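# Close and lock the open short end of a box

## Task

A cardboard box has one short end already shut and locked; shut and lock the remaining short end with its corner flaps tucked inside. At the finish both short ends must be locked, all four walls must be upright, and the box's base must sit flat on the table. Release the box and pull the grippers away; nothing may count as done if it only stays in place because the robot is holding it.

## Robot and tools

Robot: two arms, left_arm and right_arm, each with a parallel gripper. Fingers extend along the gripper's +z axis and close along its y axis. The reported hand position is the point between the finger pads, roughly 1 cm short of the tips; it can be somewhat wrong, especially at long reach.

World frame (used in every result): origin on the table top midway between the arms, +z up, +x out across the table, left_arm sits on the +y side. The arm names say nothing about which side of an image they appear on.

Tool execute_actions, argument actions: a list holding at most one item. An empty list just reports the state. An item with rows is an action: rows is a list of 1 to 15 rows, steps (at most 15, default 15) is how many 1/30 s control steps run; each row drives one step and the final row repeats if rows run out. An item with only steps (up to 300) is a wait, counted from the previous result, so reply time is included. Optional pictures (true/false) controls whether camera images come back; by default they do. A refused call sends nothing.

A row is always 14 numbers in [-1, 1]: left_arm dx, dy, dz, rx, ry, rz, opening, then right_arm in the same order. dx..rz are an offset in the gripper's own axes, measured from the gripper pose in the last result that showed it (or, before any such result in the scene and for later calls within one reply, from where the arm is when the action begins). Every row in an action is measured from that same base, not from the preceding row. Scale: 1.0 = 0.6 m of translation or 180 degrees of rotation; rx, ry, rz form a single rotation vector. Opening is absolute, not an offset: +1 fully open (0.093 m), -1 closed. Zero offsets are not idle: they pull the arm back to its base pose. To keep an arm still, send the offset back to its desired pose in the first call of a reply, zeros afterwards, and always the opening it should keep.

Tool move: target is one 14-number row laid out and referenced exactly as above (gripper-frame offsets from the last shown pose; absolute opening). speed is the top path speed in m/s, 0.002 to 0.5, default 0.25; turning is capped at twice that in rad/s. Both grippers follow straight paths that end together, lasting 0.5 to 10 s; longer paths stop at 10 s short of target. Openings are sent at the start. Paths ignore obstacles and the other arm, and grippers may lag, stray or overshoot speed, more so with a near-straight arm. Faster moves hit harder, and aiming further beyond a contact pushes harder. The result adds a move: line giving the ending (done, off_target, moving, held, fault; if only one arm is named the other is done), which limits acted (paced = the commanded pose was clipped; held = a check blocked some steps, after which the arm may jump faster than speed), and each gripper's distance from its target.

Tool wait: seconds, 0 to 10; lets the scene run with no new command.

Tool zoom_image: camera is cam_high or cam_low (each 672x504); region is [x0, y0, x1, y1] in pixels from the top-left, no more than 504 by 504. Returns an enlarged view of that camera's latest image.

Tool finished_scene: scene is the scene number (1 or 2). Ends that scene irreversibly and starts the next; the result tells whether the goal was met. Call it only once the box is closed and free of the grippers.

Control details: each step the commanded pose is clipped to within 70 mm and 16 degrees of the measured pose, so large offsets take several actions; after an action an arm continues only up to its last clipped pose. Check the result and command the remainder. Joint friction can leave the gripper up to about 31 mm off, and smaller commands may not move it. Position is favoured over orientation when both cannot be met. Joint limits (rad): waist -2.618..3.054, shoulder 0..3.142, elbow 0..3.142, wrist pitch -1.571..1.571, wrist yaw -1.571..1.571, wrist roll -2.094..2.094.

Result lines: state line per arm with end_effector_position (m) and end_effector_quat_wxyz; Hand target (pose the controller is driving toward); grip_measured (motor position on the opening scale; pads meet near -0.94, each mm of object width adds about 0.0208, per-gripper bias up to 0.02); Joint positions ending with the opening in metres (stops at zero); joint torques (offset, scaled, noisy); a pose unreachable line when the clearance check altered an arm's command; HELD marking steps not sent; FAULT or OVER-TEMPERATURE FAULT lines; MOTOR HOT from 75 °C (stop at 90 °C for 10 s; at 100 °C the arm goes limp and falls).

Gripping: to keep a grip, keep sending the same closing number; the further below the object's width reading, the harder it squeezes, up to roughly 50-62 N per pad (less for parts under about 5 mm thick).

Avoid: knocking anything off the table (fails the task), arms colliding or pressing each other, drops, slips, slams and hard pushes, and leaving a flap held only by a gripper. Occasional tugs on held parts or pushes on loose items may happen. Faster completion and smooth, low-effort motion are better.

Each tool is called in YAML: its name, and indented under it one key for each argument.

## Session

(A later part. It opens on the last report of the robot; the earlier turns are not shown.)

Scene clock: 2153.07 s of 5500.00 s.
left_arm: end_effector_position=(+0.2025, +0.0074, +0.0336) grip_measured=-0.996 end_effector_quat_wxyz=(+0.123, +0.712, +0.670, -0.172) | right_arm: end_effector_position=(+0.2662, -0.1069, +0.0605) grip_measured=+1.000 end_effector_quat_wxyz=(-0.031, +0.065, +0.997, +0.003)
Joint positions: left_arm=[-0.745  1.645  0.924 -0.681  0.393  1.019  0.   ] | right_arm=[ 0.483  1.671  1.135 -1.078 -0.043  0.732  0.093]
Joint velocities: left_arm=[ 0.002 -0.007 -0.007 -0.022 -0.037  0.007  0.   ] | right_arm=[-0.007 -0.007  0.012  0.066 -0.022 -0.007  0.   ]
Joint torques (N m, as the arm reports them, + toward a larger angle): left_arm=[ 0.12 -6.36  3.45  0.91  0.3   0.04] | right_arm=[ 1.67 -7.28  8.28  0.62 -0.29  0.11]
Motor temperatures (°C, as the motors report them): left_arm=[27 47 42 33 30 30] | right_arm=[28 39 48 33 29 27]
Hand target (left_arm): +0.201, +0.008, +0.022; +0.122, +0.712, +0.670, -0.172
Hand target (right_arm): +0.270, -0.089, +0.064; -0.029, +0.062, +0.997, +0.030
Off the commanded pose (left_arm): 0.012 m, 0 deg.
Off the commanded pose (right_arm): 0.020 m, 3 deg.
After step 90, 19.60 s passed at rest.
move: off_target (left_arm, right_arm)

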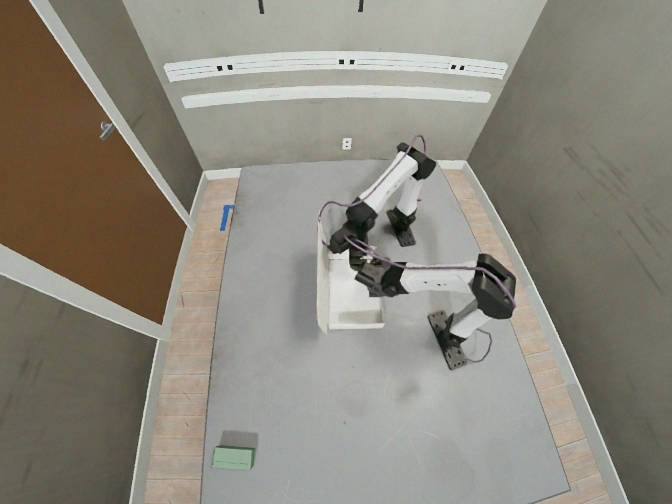

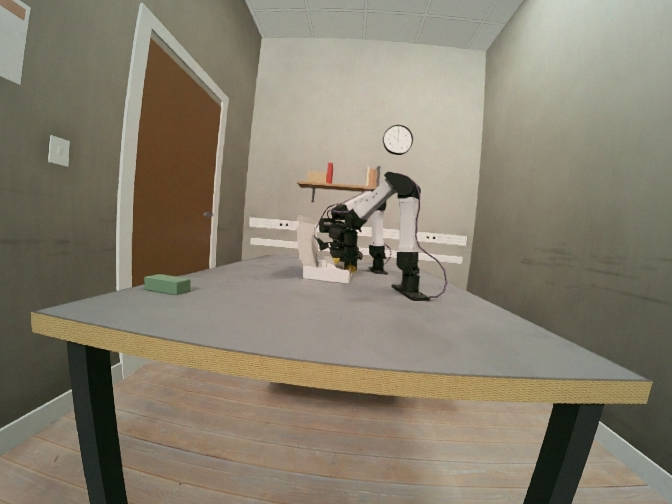

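move:
  target: [0.008,0,0.018,0,0,0,-1, 0.0,-0.1,-0.15,0,0,0,1]
  speed: 0.08

move:
  target: [0,0,0,0,0,0,-1, 0.0,-0.15,0,0,0,0,-1]
  speed: 0.1

zoom_image:
  camera: "cam_high"
  region: [290,180,430,300]

zoom_image:
  camera: "cam_low"
  region: [280,200,390,290]

Scene clock: 2164.03 s of 5500.00 s.
left_arm: end_effector_position=(+0.2032, +0.0066, +0.0339) grip_measured=-0.996 end_effector_quat_wxyz=(+0.125, +0.712, +0.669, -0.172) | right_arm: end_effector_position=(+0.2632, -0.1648, +0.1403) grip_measured=+1.000 end_effector_quat_wxyz=(-0.039, +0.064, +0.997, -0.004)
Joint positions: left_arm=[-0.745  1.645  0.924 -0.676  0.394  1.019  0.   ] | right_arm=[ 0.303  1.534  1.312 -1.422 -0.03   0.551  0.093]
Joint velocities: left_arm=[-0.002 -0.002 -0.022 -0.007 -0.066 -0.066  0.   ] | right_arm=[ 0.007 -0.022  0.007  0.037 -0.022  0.007  0.   ]
Joint torques (N m, as the arm reports them, + toward a larger angle): left_arm=[ 0.05 -6.1   3.52  0.91  0.27  0.02] | right_arm=[-1.34 -8.3   7.86  0.18  0.05 -0.07]
Motor temperatures (°C, as the motors report them): left_arm=[27 46 42 34 30 30] | right_arm=[28 39 48 32 28 27]
Hand target (left_arm): +0.201, +0.008, +0.022; +0.122, +0.712, +0.670, -0.172
Hand target (right_arm): +0.265, -0.167, +0.149; -0.030, +0.065, +0.997, +0.002
Off the commanded pose (left_arm): 0.012 m, 0 deg.
Off the commanded pose (right_arm): 0.010 m, 1 deg.
After step 90, 6.10 s passed at rest.
move: off_target (left_arm)

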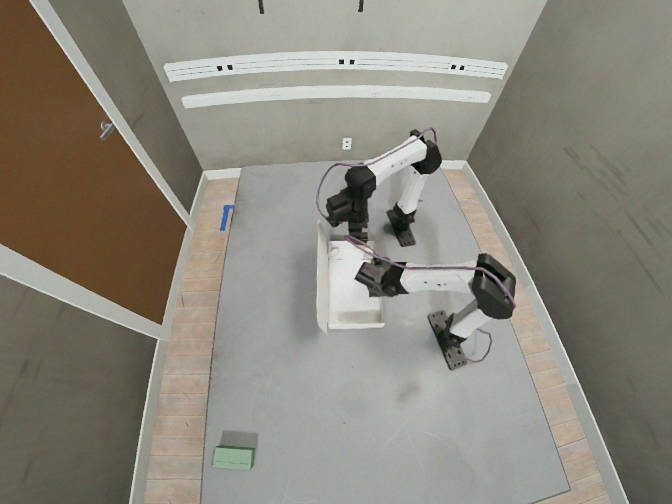

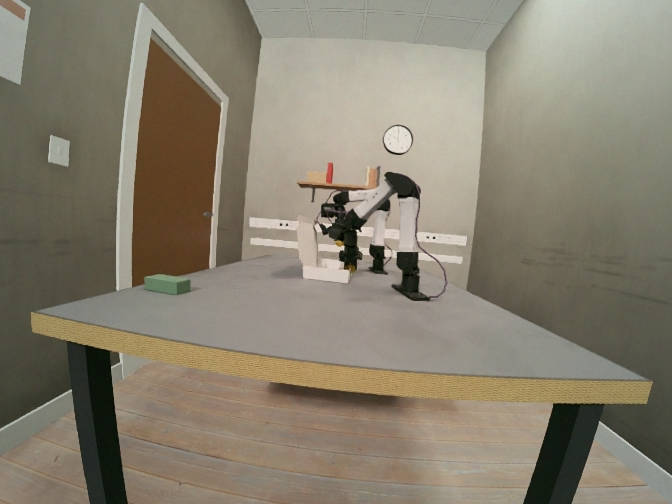

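Scene clock: 2165.47 s of 5500.00 s.
left_arm: end_effector_position=(+0.2031, +0.0067, +0.0339) grip_measured=-0.996 end_effector_quat_wxyz=(+0.125, +0.712, +0.669, -0.172) | right_arm: end_effector_position=(+0.2607, -0.2486, +0.1407) grip_measured=-0.977 end_effector_quat_wxyz=(-0.034, +0.065, +0.997, -0.000)
Joint positions: left_arm=[-0.745  1.645  0.924 -0.677  0.394  1.019  0.   ] | right_arm=[-0.03   1.433  1.223 -1.427 -0.01   0.22   0.   ]
Joint velocities: left_arm=[-0.002 -0.012  0.002 -0.007 -0.022  0.007  0.   ] | right_arm=[-0.012 -0.017 -0.002 -0.051  0.037  0.022  0.   ]
Joint torques (N m, as the arm reports them, + toward a larger angle): left_arm=[ 0.18 -8.37  5.73  0.56  0.3   0.05] | right_arm=[-1.33 -7.43  5.05  0.22  0.1  -0.08]
Motor temperatures (°C, as the motors report them): left_arm=[27 46 42 33 30 30] | right_arm=[28 39 48 32 28 27]
Hand target (left_arm): +0.203, +0.007, +0.034; +0.125, +0.712, +0.669, -0.172
Hand target (right_arm): +0.253, -0.253, +0.141; -0.039, +0.064, +0.997, -0.005
Off the commanded pose (left_arm): 0.000 m, 0 deg.
Off the commanded pose (right_arm): 0.011 m, 1 deg.
move: off_target (right_arm)

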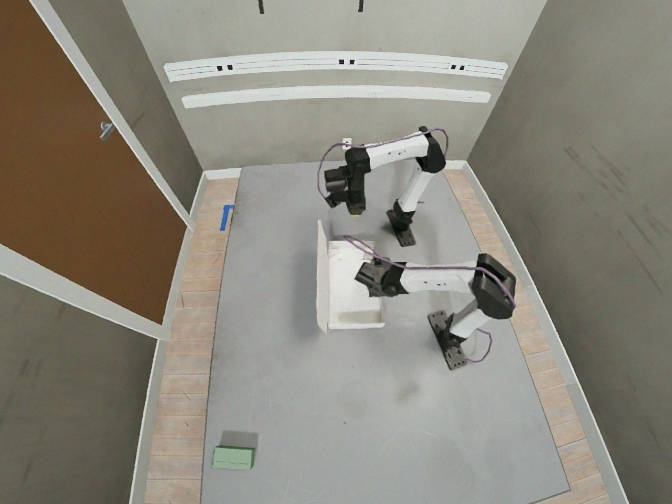

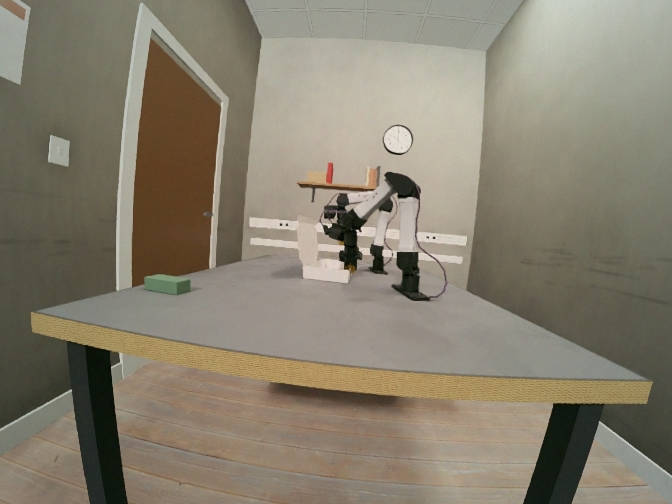

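Region (290, 180, 430, 300) of cam_high's 672x504 image, scaled by 3.600, with more detail than that image has; it fills the top 432 rows of this view, and the rest is white.

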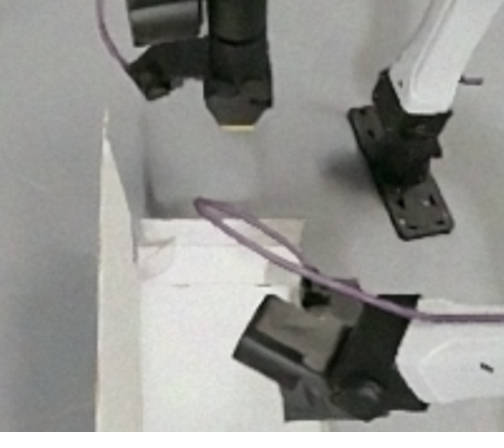

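Region (280, 200, 390, 290) of cam_low's 672x504 image, scaled by 4.582, with more detail than that image has; it fills the top 412 rows of this view, and the rest is white.

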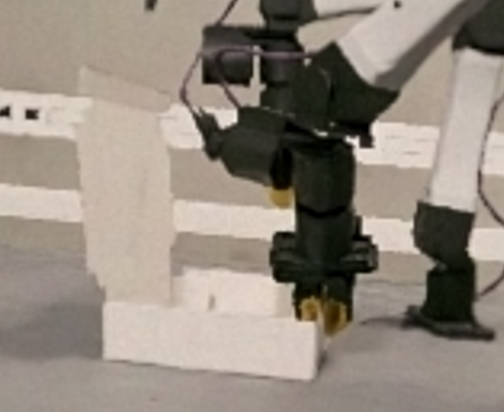

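move:
  target: [0,0,0,0,0,0,-1, -0.06,0.245,0.06,-0.085,0,0,-1]
  speed: 0.1

Scene clock: 2199.47 s of 5500.00 s.
left_arm: end_effector_position=(+0.2031, +0.0067, +0.0339) grip_measured=-0.996 end_effector_quat_wxyz=(+0.125, +0.712, +0.669, -0.172) | right_arm: end_effector_position=(+0.3012, -0.1165, +0.0994) grip_measured=-0.977 end_effector_quat_wxyz=(-0.040, +0.071, +0.989, +0.122)
Joint positions: left_arm=[-0.745  1.645  0.924 -0.677  0.394  1.019  0.   ] | right_arm=[ 0.273  1.647  1.246 -1.131 -0.254  0.543  0.   ]
Joint velocities: left_arm=[ 0.012 -0.012 -0.002 -0.007 -0.022 -0.022  0.   ] | right_arm=[-0.007  0.007  0.012  0.007 -0.007 -0.007  0.   ]
Joint torques (N m, as the arm reports them, + toward a larger angle): left_arm=[ 0.2  -8.3   5.51  0.5   0.24  0.04] | right_arm=[ 0.87 -7.4   8.27  0.85 -0.13  0.07]
Motor temperatures (°C, as the motors report them): left_arm=[27 48 43 32 30 30] | right_arm=[27 39 46 32 28 27]
Hand target (left_arm): +0.203, +0.007, +0.034; +0.125, +0.712, +0.669, -0.172
Hand target (right_arm): +0.310, -0.107, +0.103; -0.027, +0.069, +0.988, +0.134
Off the commanded pose (left_arm): 0.000 m, 0 deg.
Off the commanded pose (right_arm): 0.015 m, 2 deg.
After step 90, 29.00 s passed at rest.
move: off_target (right_arm)

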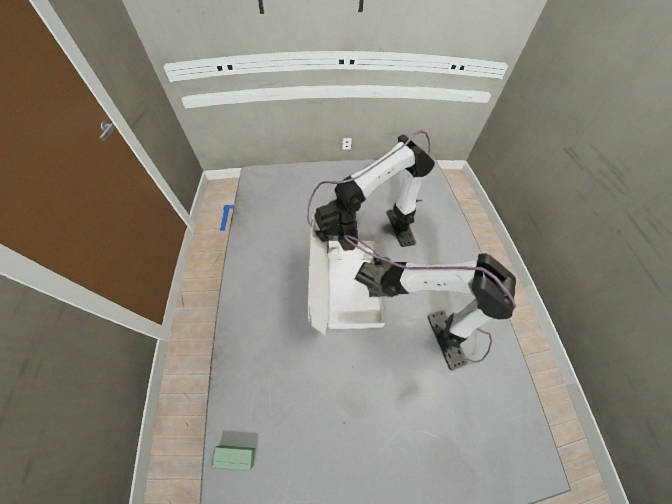

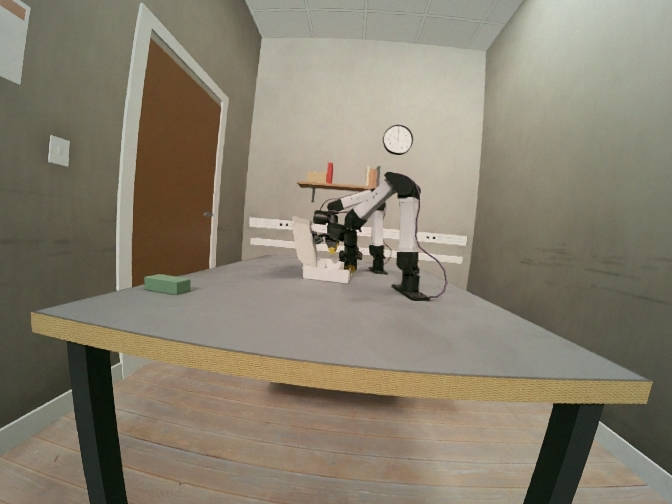

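move:
  target: [0,0,0,0,0,0,-1, 0.06,0.02,0.0,0,-0.02,-0.045,-1]
  speed: 0.06

move:
  target: [0,0,0,0,0,0,-1, 0,-0.015,0.095,0,0,0,-1]
  speed: 0.06

zoom_image:
  camera: "cam_high"
  region: [290,180,430,300]

Scene clock: 2208.90 s of 5500.00 s.
left_arm: end_effector_position=(+0.2031, +0.0067, +0.0339) grip_measured=-0.996 end_effector_quat_wxyz=(+0.125, +0.712, +0.669, -0.172) | right_arm: end_effector_position=(+0.2675, -0.1027, +0.1049) grip_measured=-0.977 end_effector_quat_wxyz=(-0.014, +0.014, +0.992, +0.121)
Joint positions: left_arm=[-0.745  1.645  0.924 -0.677  0.394  1.019  0.   ] | right_arm=[ 0.384  1.515  1.135 -1.094 -0.225  0.544  0.   ]
Joint velocities: left_arm=[-0.017  0.017 -0.012 -0.051  0.022  0.037  0.   ] | right_arm=[-0.007 -0.002 -0.007 -0.007 -0.007  0.051  0.   ]
Joint torques (N m, as the arm reports them, + toward a larger angle): left_arm=[ 0.33 -8.38  5.68  0.51  0.25  0.07] | right_arm=[ 0.79 -8.75  5.45  0.95  0.03 -0.03]
Motor temperatures (°C, as the motors report them): left_arm=[27 48 44 32 30 30] | right_arm=[27 39 46 32 28 27]
Hand target (left_arm): +0.203, +0.007, +0.034; +0.125, +0.712, +0.669, -0.172
Hand target (right_arm): +0.267, -0.101, +0.105; -0.001, +0.005, +0.992, +0.123
Off the commanded pose (left_arm): 0.000 m, 0 deg.
Off the commanded pose (right_arm): 0.003 m, 2 deg.
After step 90, 4.90 s passed at rest.
move: done

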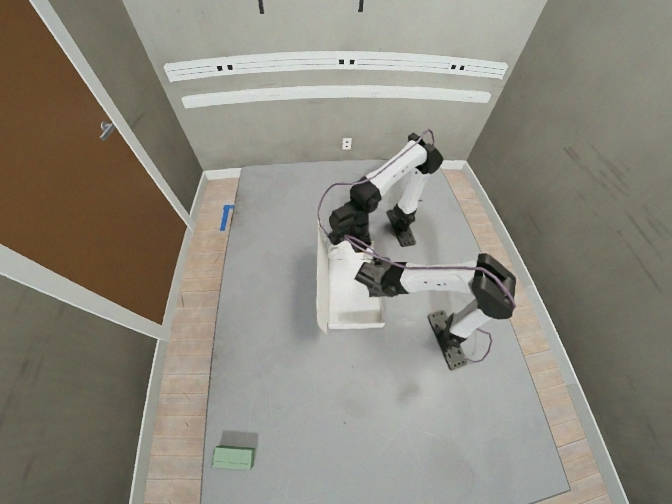

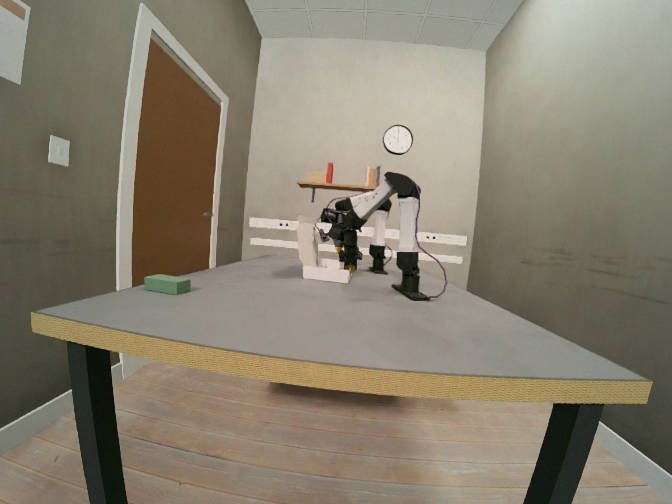

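Scene clock: 2210.37 s of 5500.00 s.
left_arm: end_effector_position=(+0.2031, +0.0067, +0.0339) grip_measured=-0.996 end_effector_quat_wxyz=(+0.125, +0.712, +0.669, -0.172) | right_arm: end_effector_position=(+0.2677, -0.1003, +0.0540) grip_measured=-0.977 end_effector_quat_wxyz=(-0.012, +0.016, +0.992, +0.123)
Joint positions: left_arm=[-0.745  1.645  0.924 -0.677  0.394  1.019  0.   ] | right_arm=[ 0.391  1.563  0.973 -0.875 -0.225  0.555  0.   ]
Joint velocities: left_arm=[ 0.007  0.002 -0.007 -0.022 -0.11  -0.037  0.   ] | right_arm=[-0.012 -0.017 -0.007  0.007 -0.051 -0.007  0.   ]
Joint torques (N m, as the arm reports them, + toward a larger angle): left_arm=[ 0.22 -8.41  5.6   0.52  0.22  0.08] | right_arm=[ 0.91 -6.36  5.25  0.97 -0.05  0.06]
Motor temperatures (°C, as the motors report them): left_arm=[27 48 44 32 30 30] | right_arm=[27 39 46 32 28 27]
Hand target (left_arm): +0.203, +0.007, +0.034; +0.125, +0.712, +0.669, -0.172
Hand target (right_arm): +0.266, -0.098, +0.048; -0.015, +0.014, +0.992, +0.121
Off the commanded pose (left_arm): 0.000 m, 0 deg.
Off the commanded pose (right_arm): 0.007 m, 0 deg.
move: done

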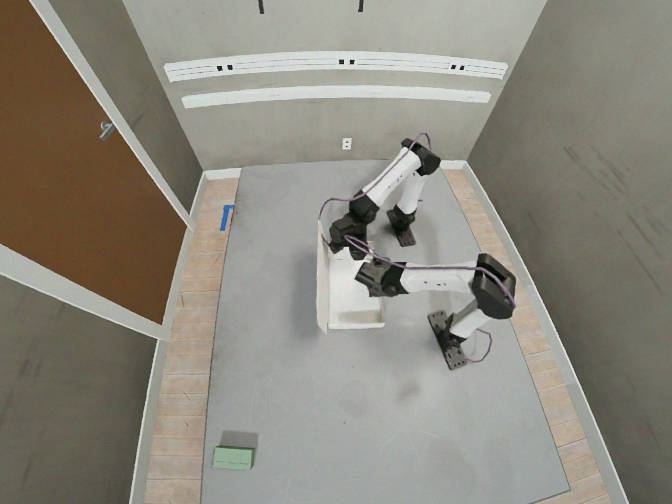

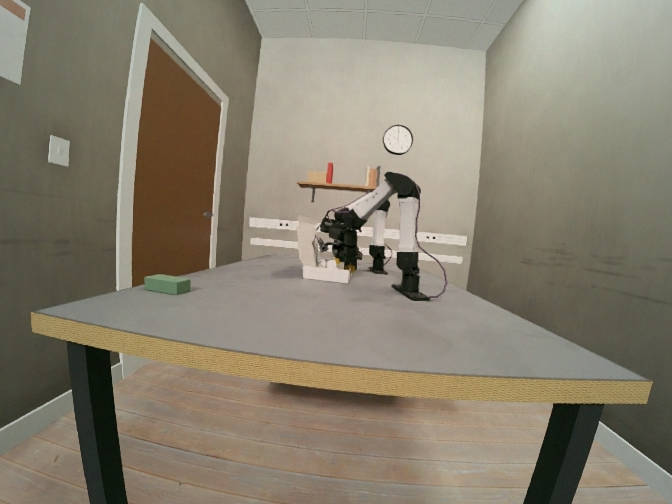

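Region (290, 180, 430, 300) of cam_high's 672x504 image, scaled by 3.600, with more detail than that image has; it fills the top 432 rows of this view, and the rest is white.

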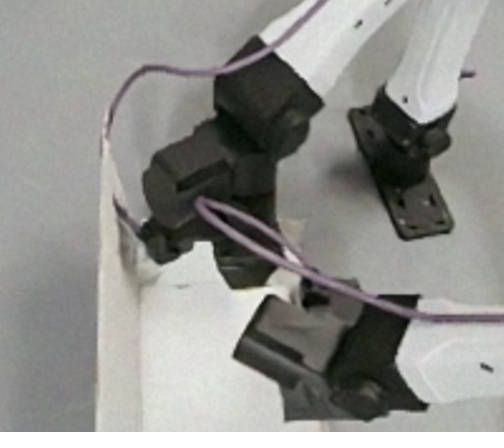

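move:
  target: [0,0,0,0,0,0,-1, -0.02,-0.175,-0.02,0,0,0,-1]
  speed: 0.04

move:
  target: [0,0,0,0,0,0,-1, 0.01,0,-0.11,0,0,0,-1]
  speed: 0.06

zoom_image:
  camera: "cam_high"
  region: [290,180,430,300]

Scene clock: 2228.20 s of 5500.00 s.
left_arm: end_effector_position=(+0.2032, +0.0064, +0.0340) grip_measured=-0.996 end_effector_quat_wxyz=(+0.126, +0.712, +0.669, -0.172) | right_arm: end_effector_position=(+0.2848, -0.1953, +0.0422) grip_measured=-0.977 end_effector_quat_wxyz=(-0.006, +0.014, +0.991, +0.133)
Joint positions: left_arm=[-0.745  1.645  0.924 -0.676  0.395  1.019  0.   ] | right_arm=[ 0.003  1.54   0.897 -0.902 -0.266  0.155  0.   ]
Joint velocities: left_arm=[ 0.007  0.002  0.017 -0.037 -0.007 -0.066  0.   ] | right_arm=[-0.007 -0.002  0.002 -0.022 -0.007 -0.051  0.   ]
Joint torques (N m, as the arm reports them, + toward a larger angle): left_arm=[ 0.29 -8.15  5.63  0.5   0.22  0.  ] | right_arm=[-1.82 -7.77  4.58  0.44  0.09 -0.12]
Motor temperatures (°C, as the motors report them): left_arm=[27 49 44 32 30 30] | right_arm=[27 39 46 32 28 27]
Hand target (left_arm): +0.203, +0.007, +0.034; +0.125, +0.712, +0.669, -0.172
Hand target (right_arm): +0.278, -0.204, +0.039; -0.013, +0.016, +0.992, +0.122
Off the commanded pose (left_arm): 0.000 m, 0 deg.
Off the commanded pose (right_arm): 0.013 m, 1 deg.
After step 90, 11.90 s passed at rest.
move: off_target (right_arm)

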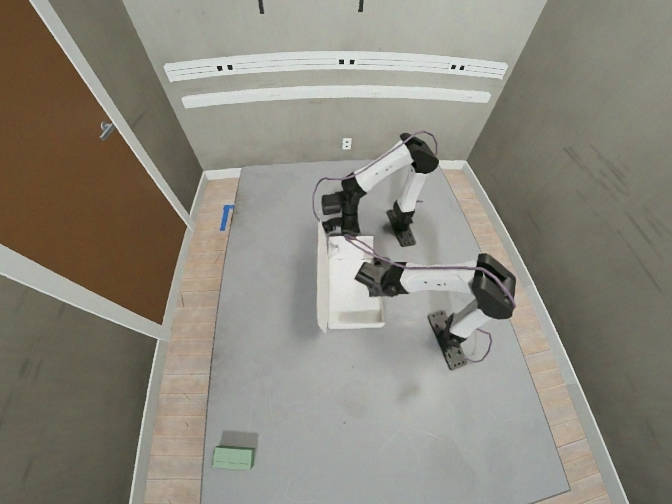

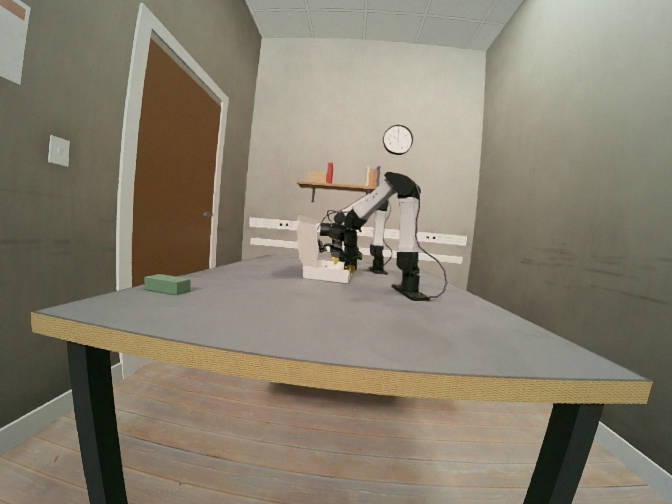

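Scene clock: 2229.80 s of 5500.00 s.
left_arm: end_effector_position=(+0.2034, +0.0063, +0.0340) grip_measured=-0.996 end_effector_quat_wxyz=(+0.126, +0.712, +0.669, -0.172) | right_arm: end_effector_position=(+0.2763, -0.2090, +0.0963) grip_measured=-0.977 end_effector_quat_wxyz=(-0.019, +0.014, +0.991, +0.134)
Joint positions: left_arm=[-0.745  1.645  0.924 -0.675  0.395  1.019  0.   ] | right_arm=[-0.053  1.468  1.055 -1.172 -0.271  0.094  0.   ]
Joint velocities: left_arm=[ 0.007 -0.002 -0.012  0.007  0.007  0.051  0.   ] | right_arm=[ 0.007  0.002 -0.012 -0.022  0.037  0.066  0.   ]
Joint torques (N m, as the arm reports them, + toward a larger angle): left_arm=[ 0.19 -8.32  5.78  0.57  0.27  0.02] | right_arm=[-1.43 -7.57  7.92  0.34 -0.08 -0.1 ]
Motor temperatures (°C, as the motors report them): left_arm=[27 49 44 32 30 30] | right_arm=[27 39 46 32 28 27]
Hand target (left_arm): +0.203, +0.006, +0.034; +0.126, +0.712, +0.669, -0.172
Hand target (right_arm): +0.279, -0.212, +0.105; -0.006, +0.014, +0.991, +0.133
Off the commanded pose (left_arm): 0.000 m, 0 deg.
Off the commanded pose (right_arm): 0.011 m, 1 deg.
move: off_target (right_arm)

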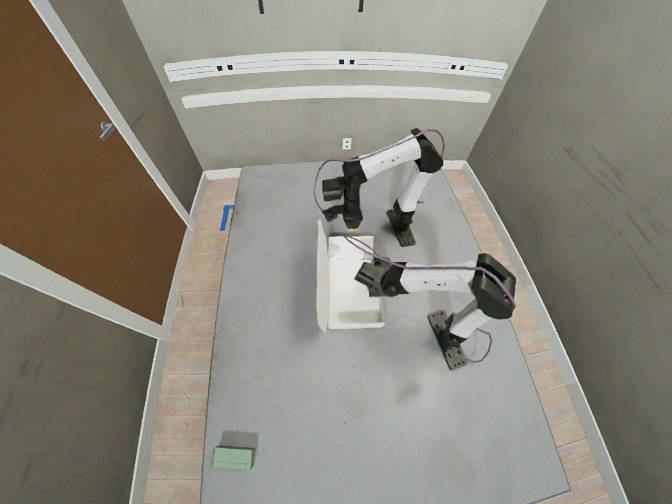

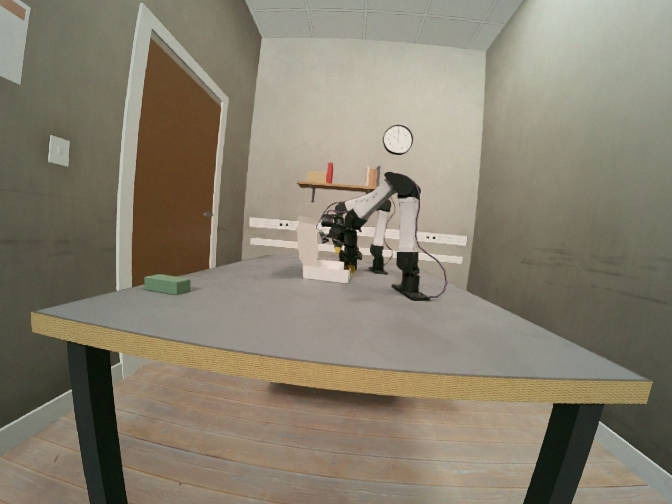

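Region (290, 180, 430, 300) of cam_high's 672x504 image, scaled by 3.600, with more detail than that image has; it fills the top 432 rows of this view, and the rest is white.

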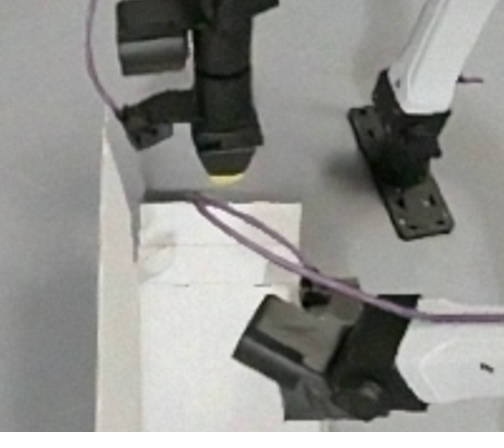

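move:
  target: [-0.035,0,-0.075,0,0,0,-1, 0.015,-0.12,0.02,-0.192,0,0,-1]
  speed: 0.08

Scene clock: 2243.97 s of 5500.00 s.
left_arm: end_effector_position=(+0.2010, +0.0079, +0.0731) grip_measured=-0.996 end_effector_quat_wxyz=(+0.111, +0.711, +0.672, -0.176) | right_arm: end_effector_position=(+0.2598, -0.2695, +0.0617) grip_measured=-0.977 end_effector_quat_wxyz=(-0.027, +0.018, +0.909, +0.415)
Joint positions: left_arm=[-0.745  1.598  1.047 -0.877  0.395  1.019  0.   ] | right_arm=[-0.636  1.81   1.005 -1.317 -0.695 -0.681  0.   ]
Joint velocities: left_arm=[-0.007  0.002 -0.002  0.007 -0.051 -0.066  0.   ] | right_arm=[-0.002  0.002 -0.017 -0.022 -0.007 -0.095  0.   ]
Joint torques (N m, as the arm reports them, + toward a larger angle): left_arm=[  0.46 -10.15   7.37   0.41   0.27   0.13] | right_arm=[-1.31 -7.1   6.77 -0.85 -0.36 -0.12]
Motor temperatures (°C, as the motors report them): left_arm=[27 49 45 32 30 30] | right_arm=[27 39 46 32 28 27]
Hand target (left_arm): +0.205, +0.006, +0.084; +0.126, +0.712, +0.669, -0.172
Hand target (right_arm): +0.266, -0.273, +0.066; -0.019, +0.019, +0.907, +0.420
Off the commanded pose (left_arm): 0.012 m, 2 deg.
Off the commanded pose (right_arm): 0.008 m, 2 deg.
After step 90, 7.00 s passed at rest.
move: off_target (left_arm)

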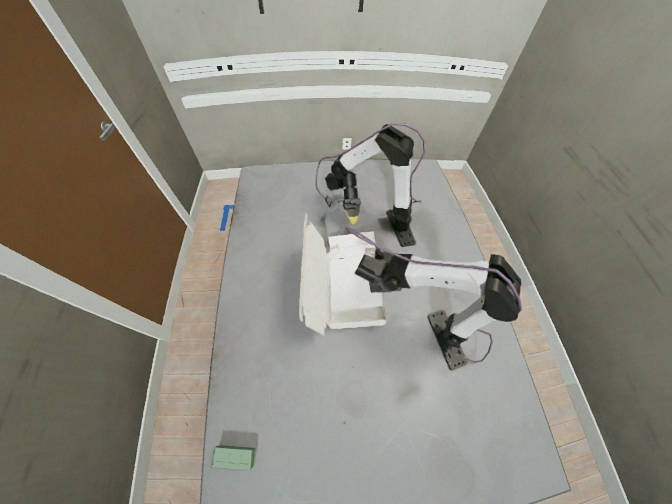

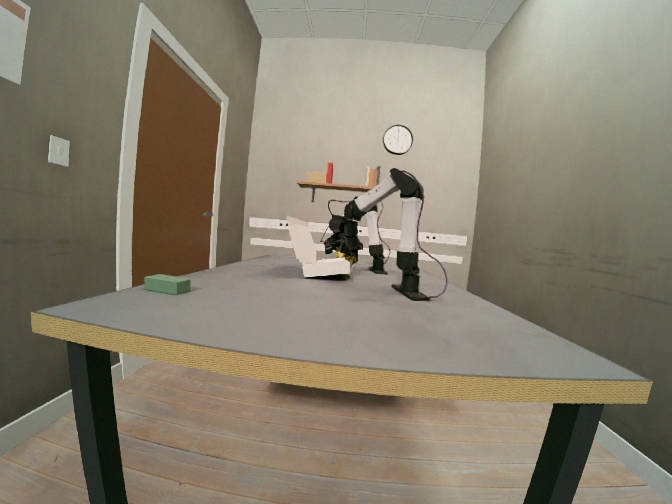

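move:
  target: [-0.008,0,-0.017,0,0,0,-1, 0.01,-0.035,0.075,0,0,0,-1]
  speed: 0.05

move:
  target: [0,0,0,0,0,0,-1, 0,0.085,0.115,0,0,0,-1]
  speed: 0.04

zoom_image:
  camera: "cam_high"
  region: [290,180,430,300]

Scene clock: 2255.33 s of 5500.00 s.
left_arm: end_effector_position=(+0.1984, +0.0096, +0.0767) grip_measured=-0.996 end_effector_quat_wxyz=(+0.102, +0.710, +0.674, -0.178) | right_arm: end_effector_position=(+0.2535, -0.2548, +0.0211) grip_measured=-0.977 end_effector_quat_wxyz=(-0.022, +0.016, +0.912, +0.409)
Joint positions: left_arm=[-0.745  1.598  1.065 -0.913  0.395  1.019  0.   ] | right_arm=[-0.594  1.844  0.866 -1.093 -0.711 -0.627  0.   ]
Joint velocities: left_arm=[ 0.007 -0.007  0.037  0.007  0.007  0.037  0.   ] | right_arm=[0.007 0.007 0.012 0.037 0.022 0.022 0.   ]
Joint torques (N m, as the arm reports them, + toward a larger angle): left_arm=[ 0.37 -9.23  7.31  0.33  0.27  0.  ] | right_arm=[ 0.92 -6.75  2.71 -0.36 -0.39  0.03]
Motor temperatures (°C, as the motors report them): left_arm=[27 50 46 32 30 30] | right_arm=[27 39 46 32 28 27]
Hand target (left_arm): +0.202, +0.008, +0.084; +0.111, +0.711, +0.672, -0.176
Hand target (right_arm): +0.251, -0.249, +0.017; -0.027, +0.018, +0.909, +0.415
Off the commanded pose (left_arm): 0.009 m, 1 deg.
Off the commanded pose (right_arm): 0.007 m, 1 deg.
After step 90, 6.90 s passed at rest.
move: done

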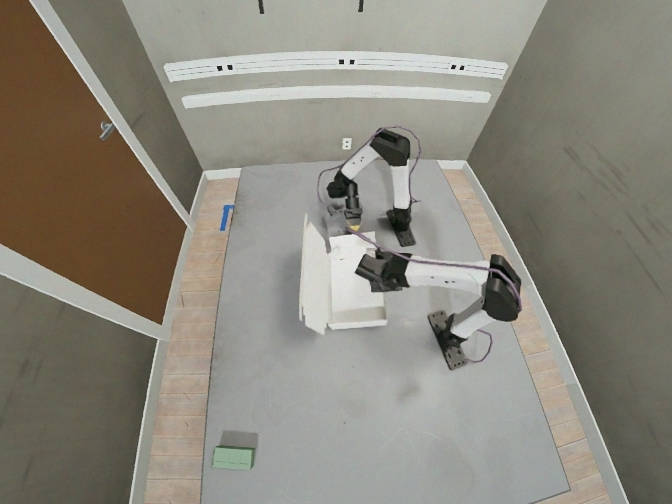

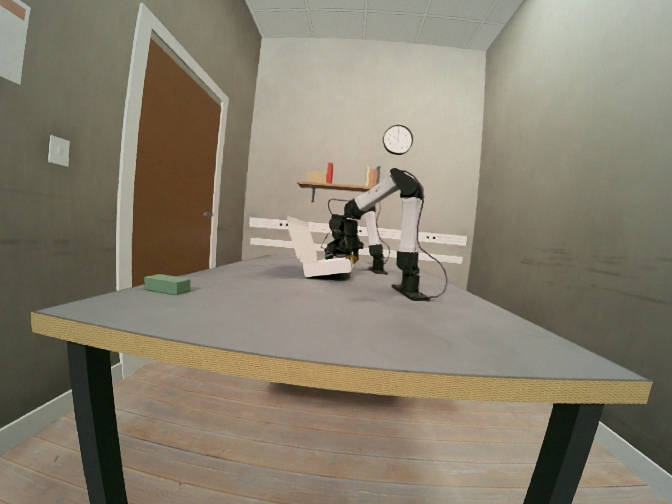

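Scene clock: 2257.87 s of 5500.00 s.
left_arm: end_effector_position=(+0.1979, +0.0148, +0.0747) grip_measured=-0.996 end_effector_quat_wxyz=(+0.091, +0.707, +0.681, -0.168) | right_arm: end_effector_position=(+0.2544, -0.1779, +0.0123) grip_measured=-0.977 end_effector_quat_wxyz=(-0.028, +0.024, +0.916, +0.400)
Joint positions: left_arm=[-0.745  1.598  1.065 -0.928  0.369  1.009  0.   ] | right_arm=[-0.264  1.702  0.688 -0.757 -0.807 -0.177  0.   ]
Joint velocities: left_arm=[-0.012 -0.012 -0.012 -0.066 -0.022 -0.081  0.   ] | right_arm=[ 0.002  0.007 -0.017 -0.022 -0.037  0.007  0.   ]
Joint torques (N m, as the arm reports them, + toward a larger angle): left_arm=[ 0.2  -8.13  5.76  0.54  0.58  0.17] | right_arm=[ 1.87 -7.92  2.74  0.45 -0.56  0.07]
Motor temperatures (°C, as the motors report them): left_arm=[27 50 46 32 30 30] | right_arm=[27 39 46 32 28 27]
Hand target (left_arm): +0.198, +0.010, +0.077; +0.102, +0.710, +0.674, -0.178
Hand target (right_arm): +0.253, -0.171, +0.014; -0.021, +0.015, +0.912, +0.410
Off the commanded pose (left_arm): 0.006 m, 2 deg.
Off the commanded pose (right_arm): 0.009 m, 2 deg.
move: done

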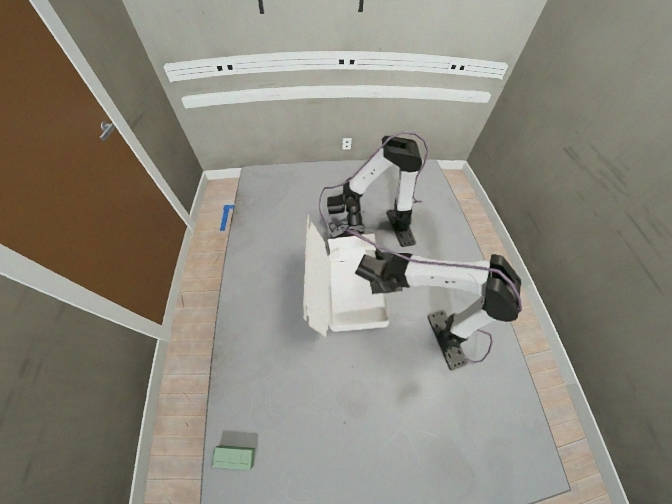

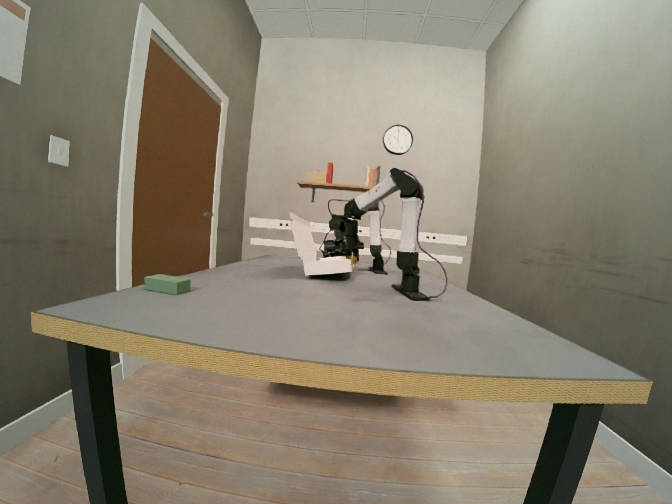

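Region (290, 180, 430, 300) of cam_high's 672x504 image, scaled by 3.600, with more detail than that image has; it fills the top 432 rows of this view, and the rest is white.

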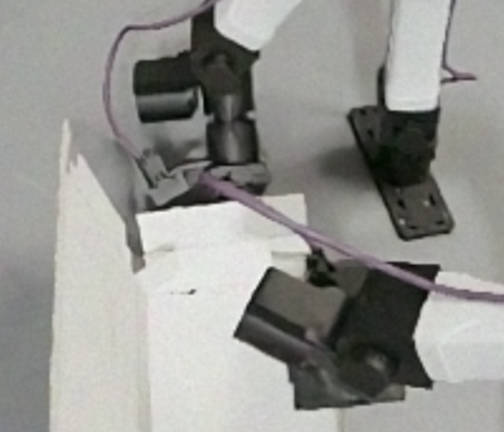

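move:
  target: [0.022,0.008,0.085,0,0,0,-1, 0,0,0,0,0,0,-1]
  speed: 0.03

zoom_image:
  camera: "cam_high"
  region: [290,180,430,300]

zoom_image:
  camera: "cam_low"
  region: [280,200,390,290]

Scene clock: 2268.27 s of 5500.00 s.
left_arm: end_effector_position=(+0.2014, +0.0107, +0.0345) grip_measured=-0.996 end_effector_quat_wxyz=(+0.101, +0.708, +0.679, -0.166) | right_arm: end_effector_position=(+0.2543, -0.1778, +0.0122) grip_measured=-0.977 end_effector_quat_wxyz=(-0.029, +0.025, +0.916, +0.400)
Joint positions: left_arm=[-0.75   1.659  0.955 -0.735  0.369  1.003  0.   ] | right_arm=[-0.264  1.702  0.687 -0.756 -0.807 -0.174  0.   ]
Joint velocities: left_arm=[-0.007  0.012 -0.002  0.037 -0.037 -0.066  0.   ] | right_arm=[ 0.002 -0.017 -0.007 -0.051 -0.022 -0.066  0.   ]
Joint torques (N m, as the arm reports them, + toward a larger angle): left_arm=[-1.13 -5.43  4.07  0.68  0.2  -0.07] | right_arm=[-0.28 -6.77  4.37  0.1  -0.34 -0.07]
Motor temperatures (°C, as the motors report them): left_arm=[27 49 46 32 30 30] | right_arm=[27 39 45 32 28 27]
Hand target (left_arm): +0.197, +0.009, +0.022; +0.091, +0.707, +0.681, -0.168
Hand target (right_arm): +0.254, -0.178, +0.012; -0.029, +0.024, +0.916, +0.400
Off the commanded pose (left_arm): 0.013 m, 1 deg.
Off the commanded pose (right_arm): 0.000 m, 0 deg.
After step 90, 5.37 s passed at rest.
move: off_target (left_arm)

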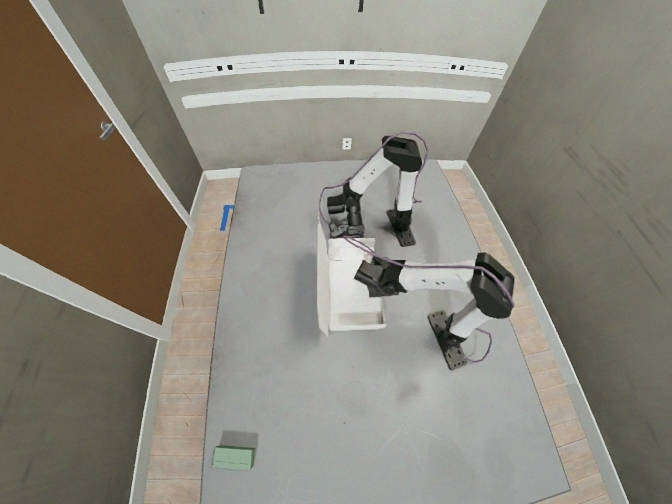

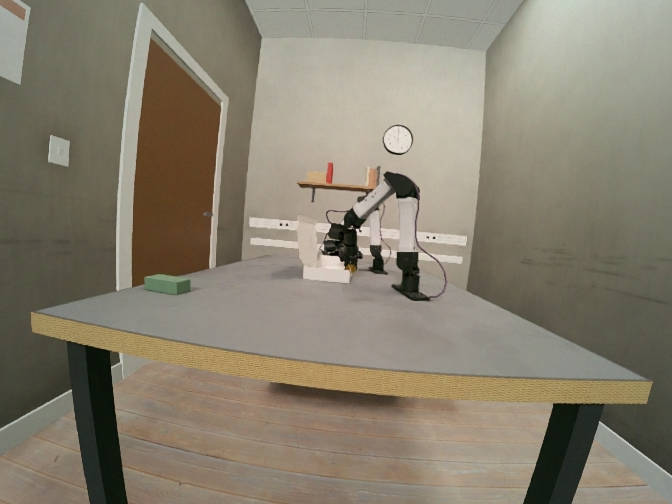

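Region (290, 180, 430, 300) of cam_high's 672x504 image, scaled by 3.600, with more detail than that image has; it fills the top 432 rows of this view, and the rest is white.

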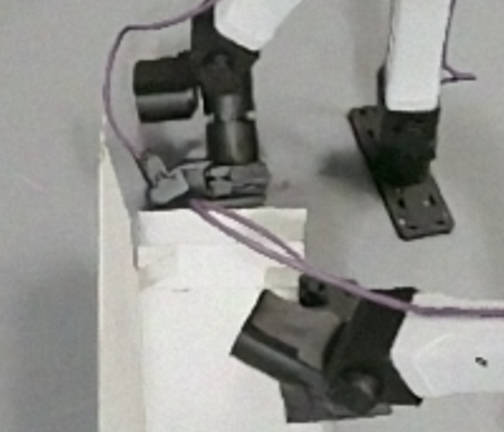

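Region (280, 200, 390, 290) of cam_low's 672x504 image, scaled by 4.582, with more detail than that image has; it fills the top 412 rows of this view, and the rest is white.

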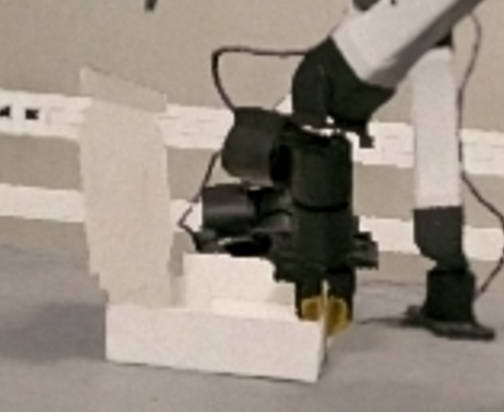

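move:
  target: [0.008,0,0.018,0,0,0,-1, 0,0.045,0.028,0,0,0,-1]
  speed: 0.03

zoom_image:
  camera: "cam_high"
  region: [290,180,430,300]

zoom_image:
  camera: "cam_low"
  region: [280,200,390,290]

Scene clock: 2281.37 s of 5500.00 s.
left_arm: end_effector_position=(+0.2047, +0.0148, +0.0334) grip_measured=-0.996 end_effector_quat_wxyz=(+0.100, +0.704, +0.686, -0.156) | right_arm: end_effector_position=(+0.2625, -0.1683, +0.0148) grip_measured=-0.978 end_effector_quat_wxyz=(-0.024, +0.038, +0.930, +0.366)
Joint positions: left_arm=[-0.742  1.659  0.955 -0.735  0.35   0.998  0.   ] | right_arm=[-0.18   1.641  0.687 -0.694 -0.748 -0.006  0.   ]
Joint velocities: left_arm=[-0.012  0.007 -0.007 -0.066 -0.037 -0.007  0.   ] | right_arm=[-0.002 -0.017  0.012  0.037  0.066 -0.022  0.   ]
Joint torques (N m, as the arm reports them, + toward a larger angle): left_arm=[-0.28 -6.77  3.41  0.88  0.5   0.14] | right_arm=[ 3.99 -7.41  2.9   0.65 -0.96  0.07]
Motor temperatures (°C, as the motors report them): left_arm=[27 48 44 32 30 30] | right_arm=[27 39 45 32 28 27]
Hand target (left_arm): +0.200, +0.012, +0.023; +0.101, +0.708, +0.679, -0.165
Hand target (right_arm): +0.255, -0.149, +0.021; -0.031, +0.025, +0.916, +0.400
Off the commanded pose (left_arm): 0.012 m, 1 deg.
Off the commanded pose (right_arm): 0.023 m, 5 deg.
After step 90, 8.77 s passed at rest.
move: off_target (left_arm, right_arm)

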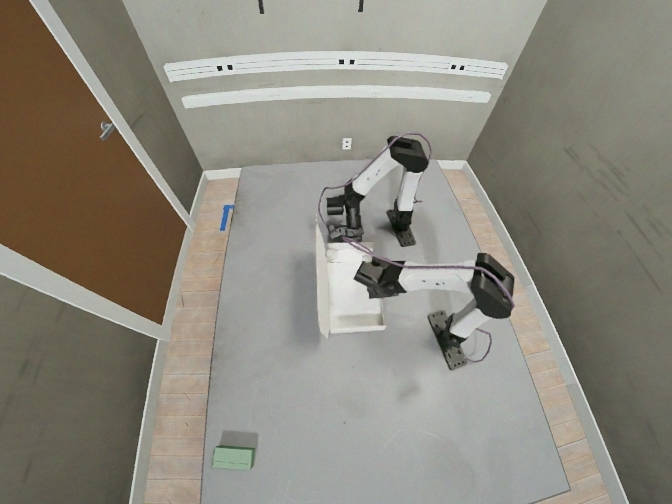

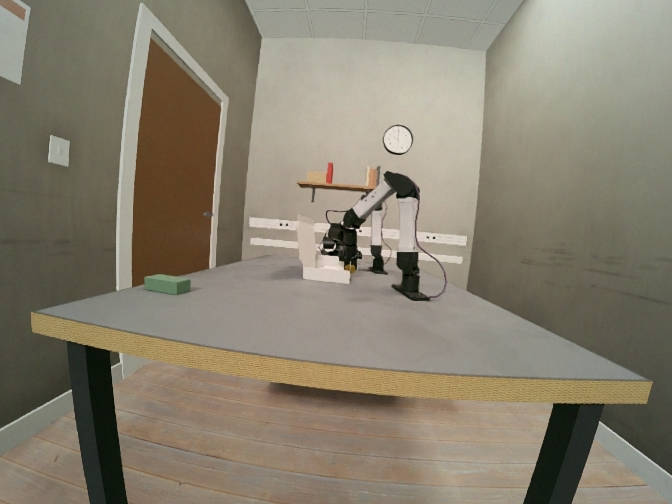

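Region (290, 180, 430, 300) of cam_high's 672x504 image, scaled by 3.600, with more detail than that image has; it fills the top 432 rows of this view, and the rest is white.

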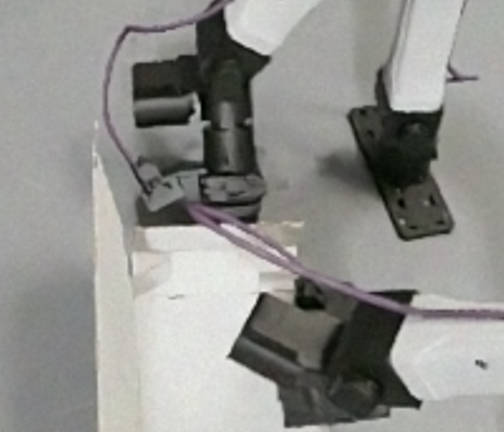

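Region (280, 200, 390, 290) of cam_low's 672x504 image, scaled by 4.582, with more detail than that image has; it fills the top 412 rows of this view, and the rest is white.

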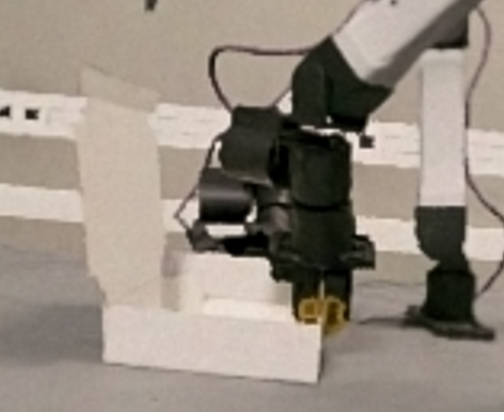

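move:
  target: [0.008,0,0.018,0,0,0,-1, 0.01,0.05,-0.015,-0.04,0,0,-1]
  speed: 0.03

zoom_image:
  camera: "cam_high"
  region: [290,180,430,300]

zoom_image:
  camera: "cam_low"
  region: [280,200,390,290]

Scene clock: 2295.33 s of 5500.00 s.
left_arm: end_effector_position=(+0.2051, +0.0153, +0.0336) grip_measured=-0.996 end_effector_quat_wxyz=(+0.100, +0.704, +0.686, -0.155) | right_arm: end_effector_position=(+0.2621, -0.1672, +0.0207) grip_measured=-0.978 end_effector_quat_wxyz=(-0.020, +0.038, +0.927, +0.371)
Joint positions: left_arm=[-0.742  1.658  0.955 -0.736  0.348  0.997  0.   ] | right_arm=[-0.181  1.619  0.687 -0.708 -0.76  -0.005  0.   ]
Joint velocities: left_arm=[-0.012  0.002  0.007  0.007  0.037  0.007  0.   ] | right_arm=[-0.002 -0.002  0.002  0.007  0.037 -0.066  0.   ]
Joint torques (N m, as the arm reports them, + toward a larger angle): left_arm=[ 0.11 -6.43  3.43  0.9   0.27  0.04] | right_arm=[ 0.09 -8.76  5.23  0.   -1.24 -0.04]
Motor temperatures (°C, as the motors report them): left_arm=[27 47 43 33 30 30] | right_arm=[28 39 44 32 29 27]
Hand target (left_arm): +0.204, +0.016, +0.022; +0.099, +0.704, +0.686, -0.157
Hand target (right_arm): +0.260, -0.154, +0.041; -0.022, +0.040, +0.905, +0.422
Off the commanded pose (left_arm): 0.012 m, 0 deg.
Off the commanded pose (right_arm): 0.026 m, 7 deg.
After step 90, 8.63 s passed at rest.
move: off_target (left_arm, right_arm)

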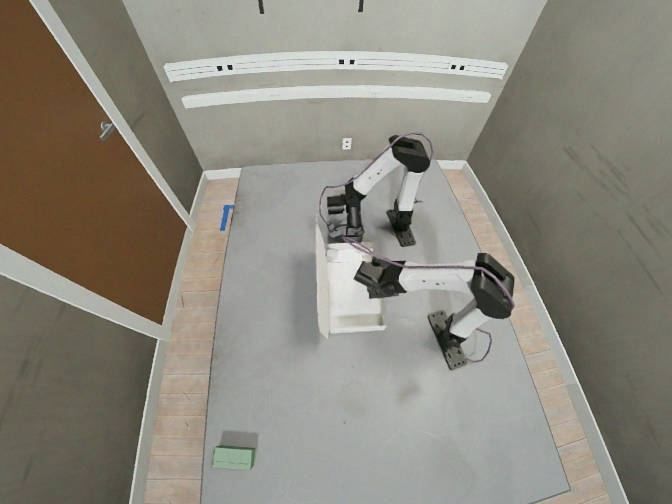

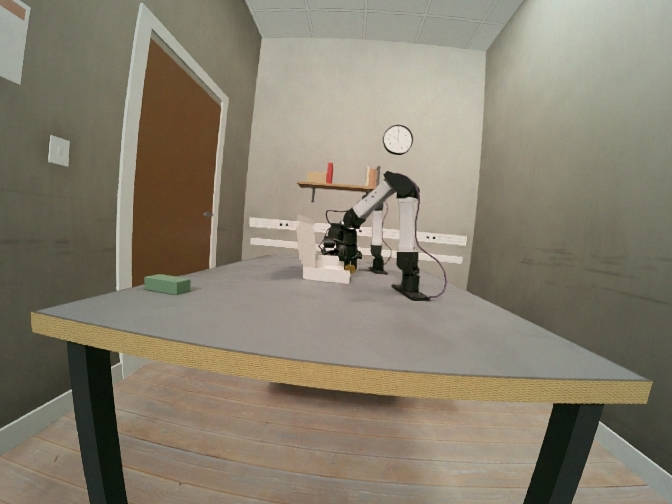

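Region (290, 180, 430, 300) of cam_high's 672x504 image, scaled by 3.600, with more detail than that image has; it fills the top 432 rows of this view, and the rest is white.

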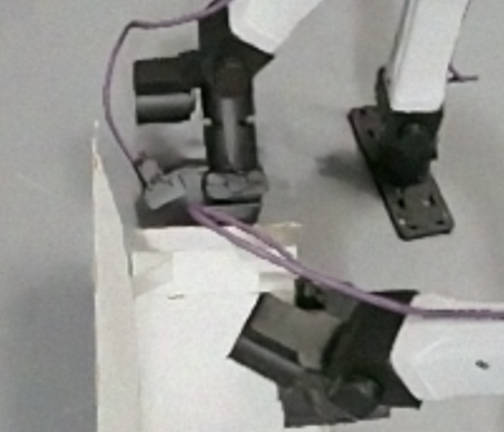

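Region (280, 200, 390, 290) of cam_low's 672x504 image, scaled by 4.582, with more detail than that image has; it fills the top 412 rows of this view, and the rest is white.

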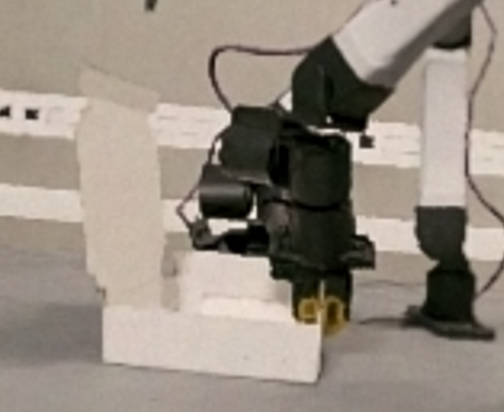

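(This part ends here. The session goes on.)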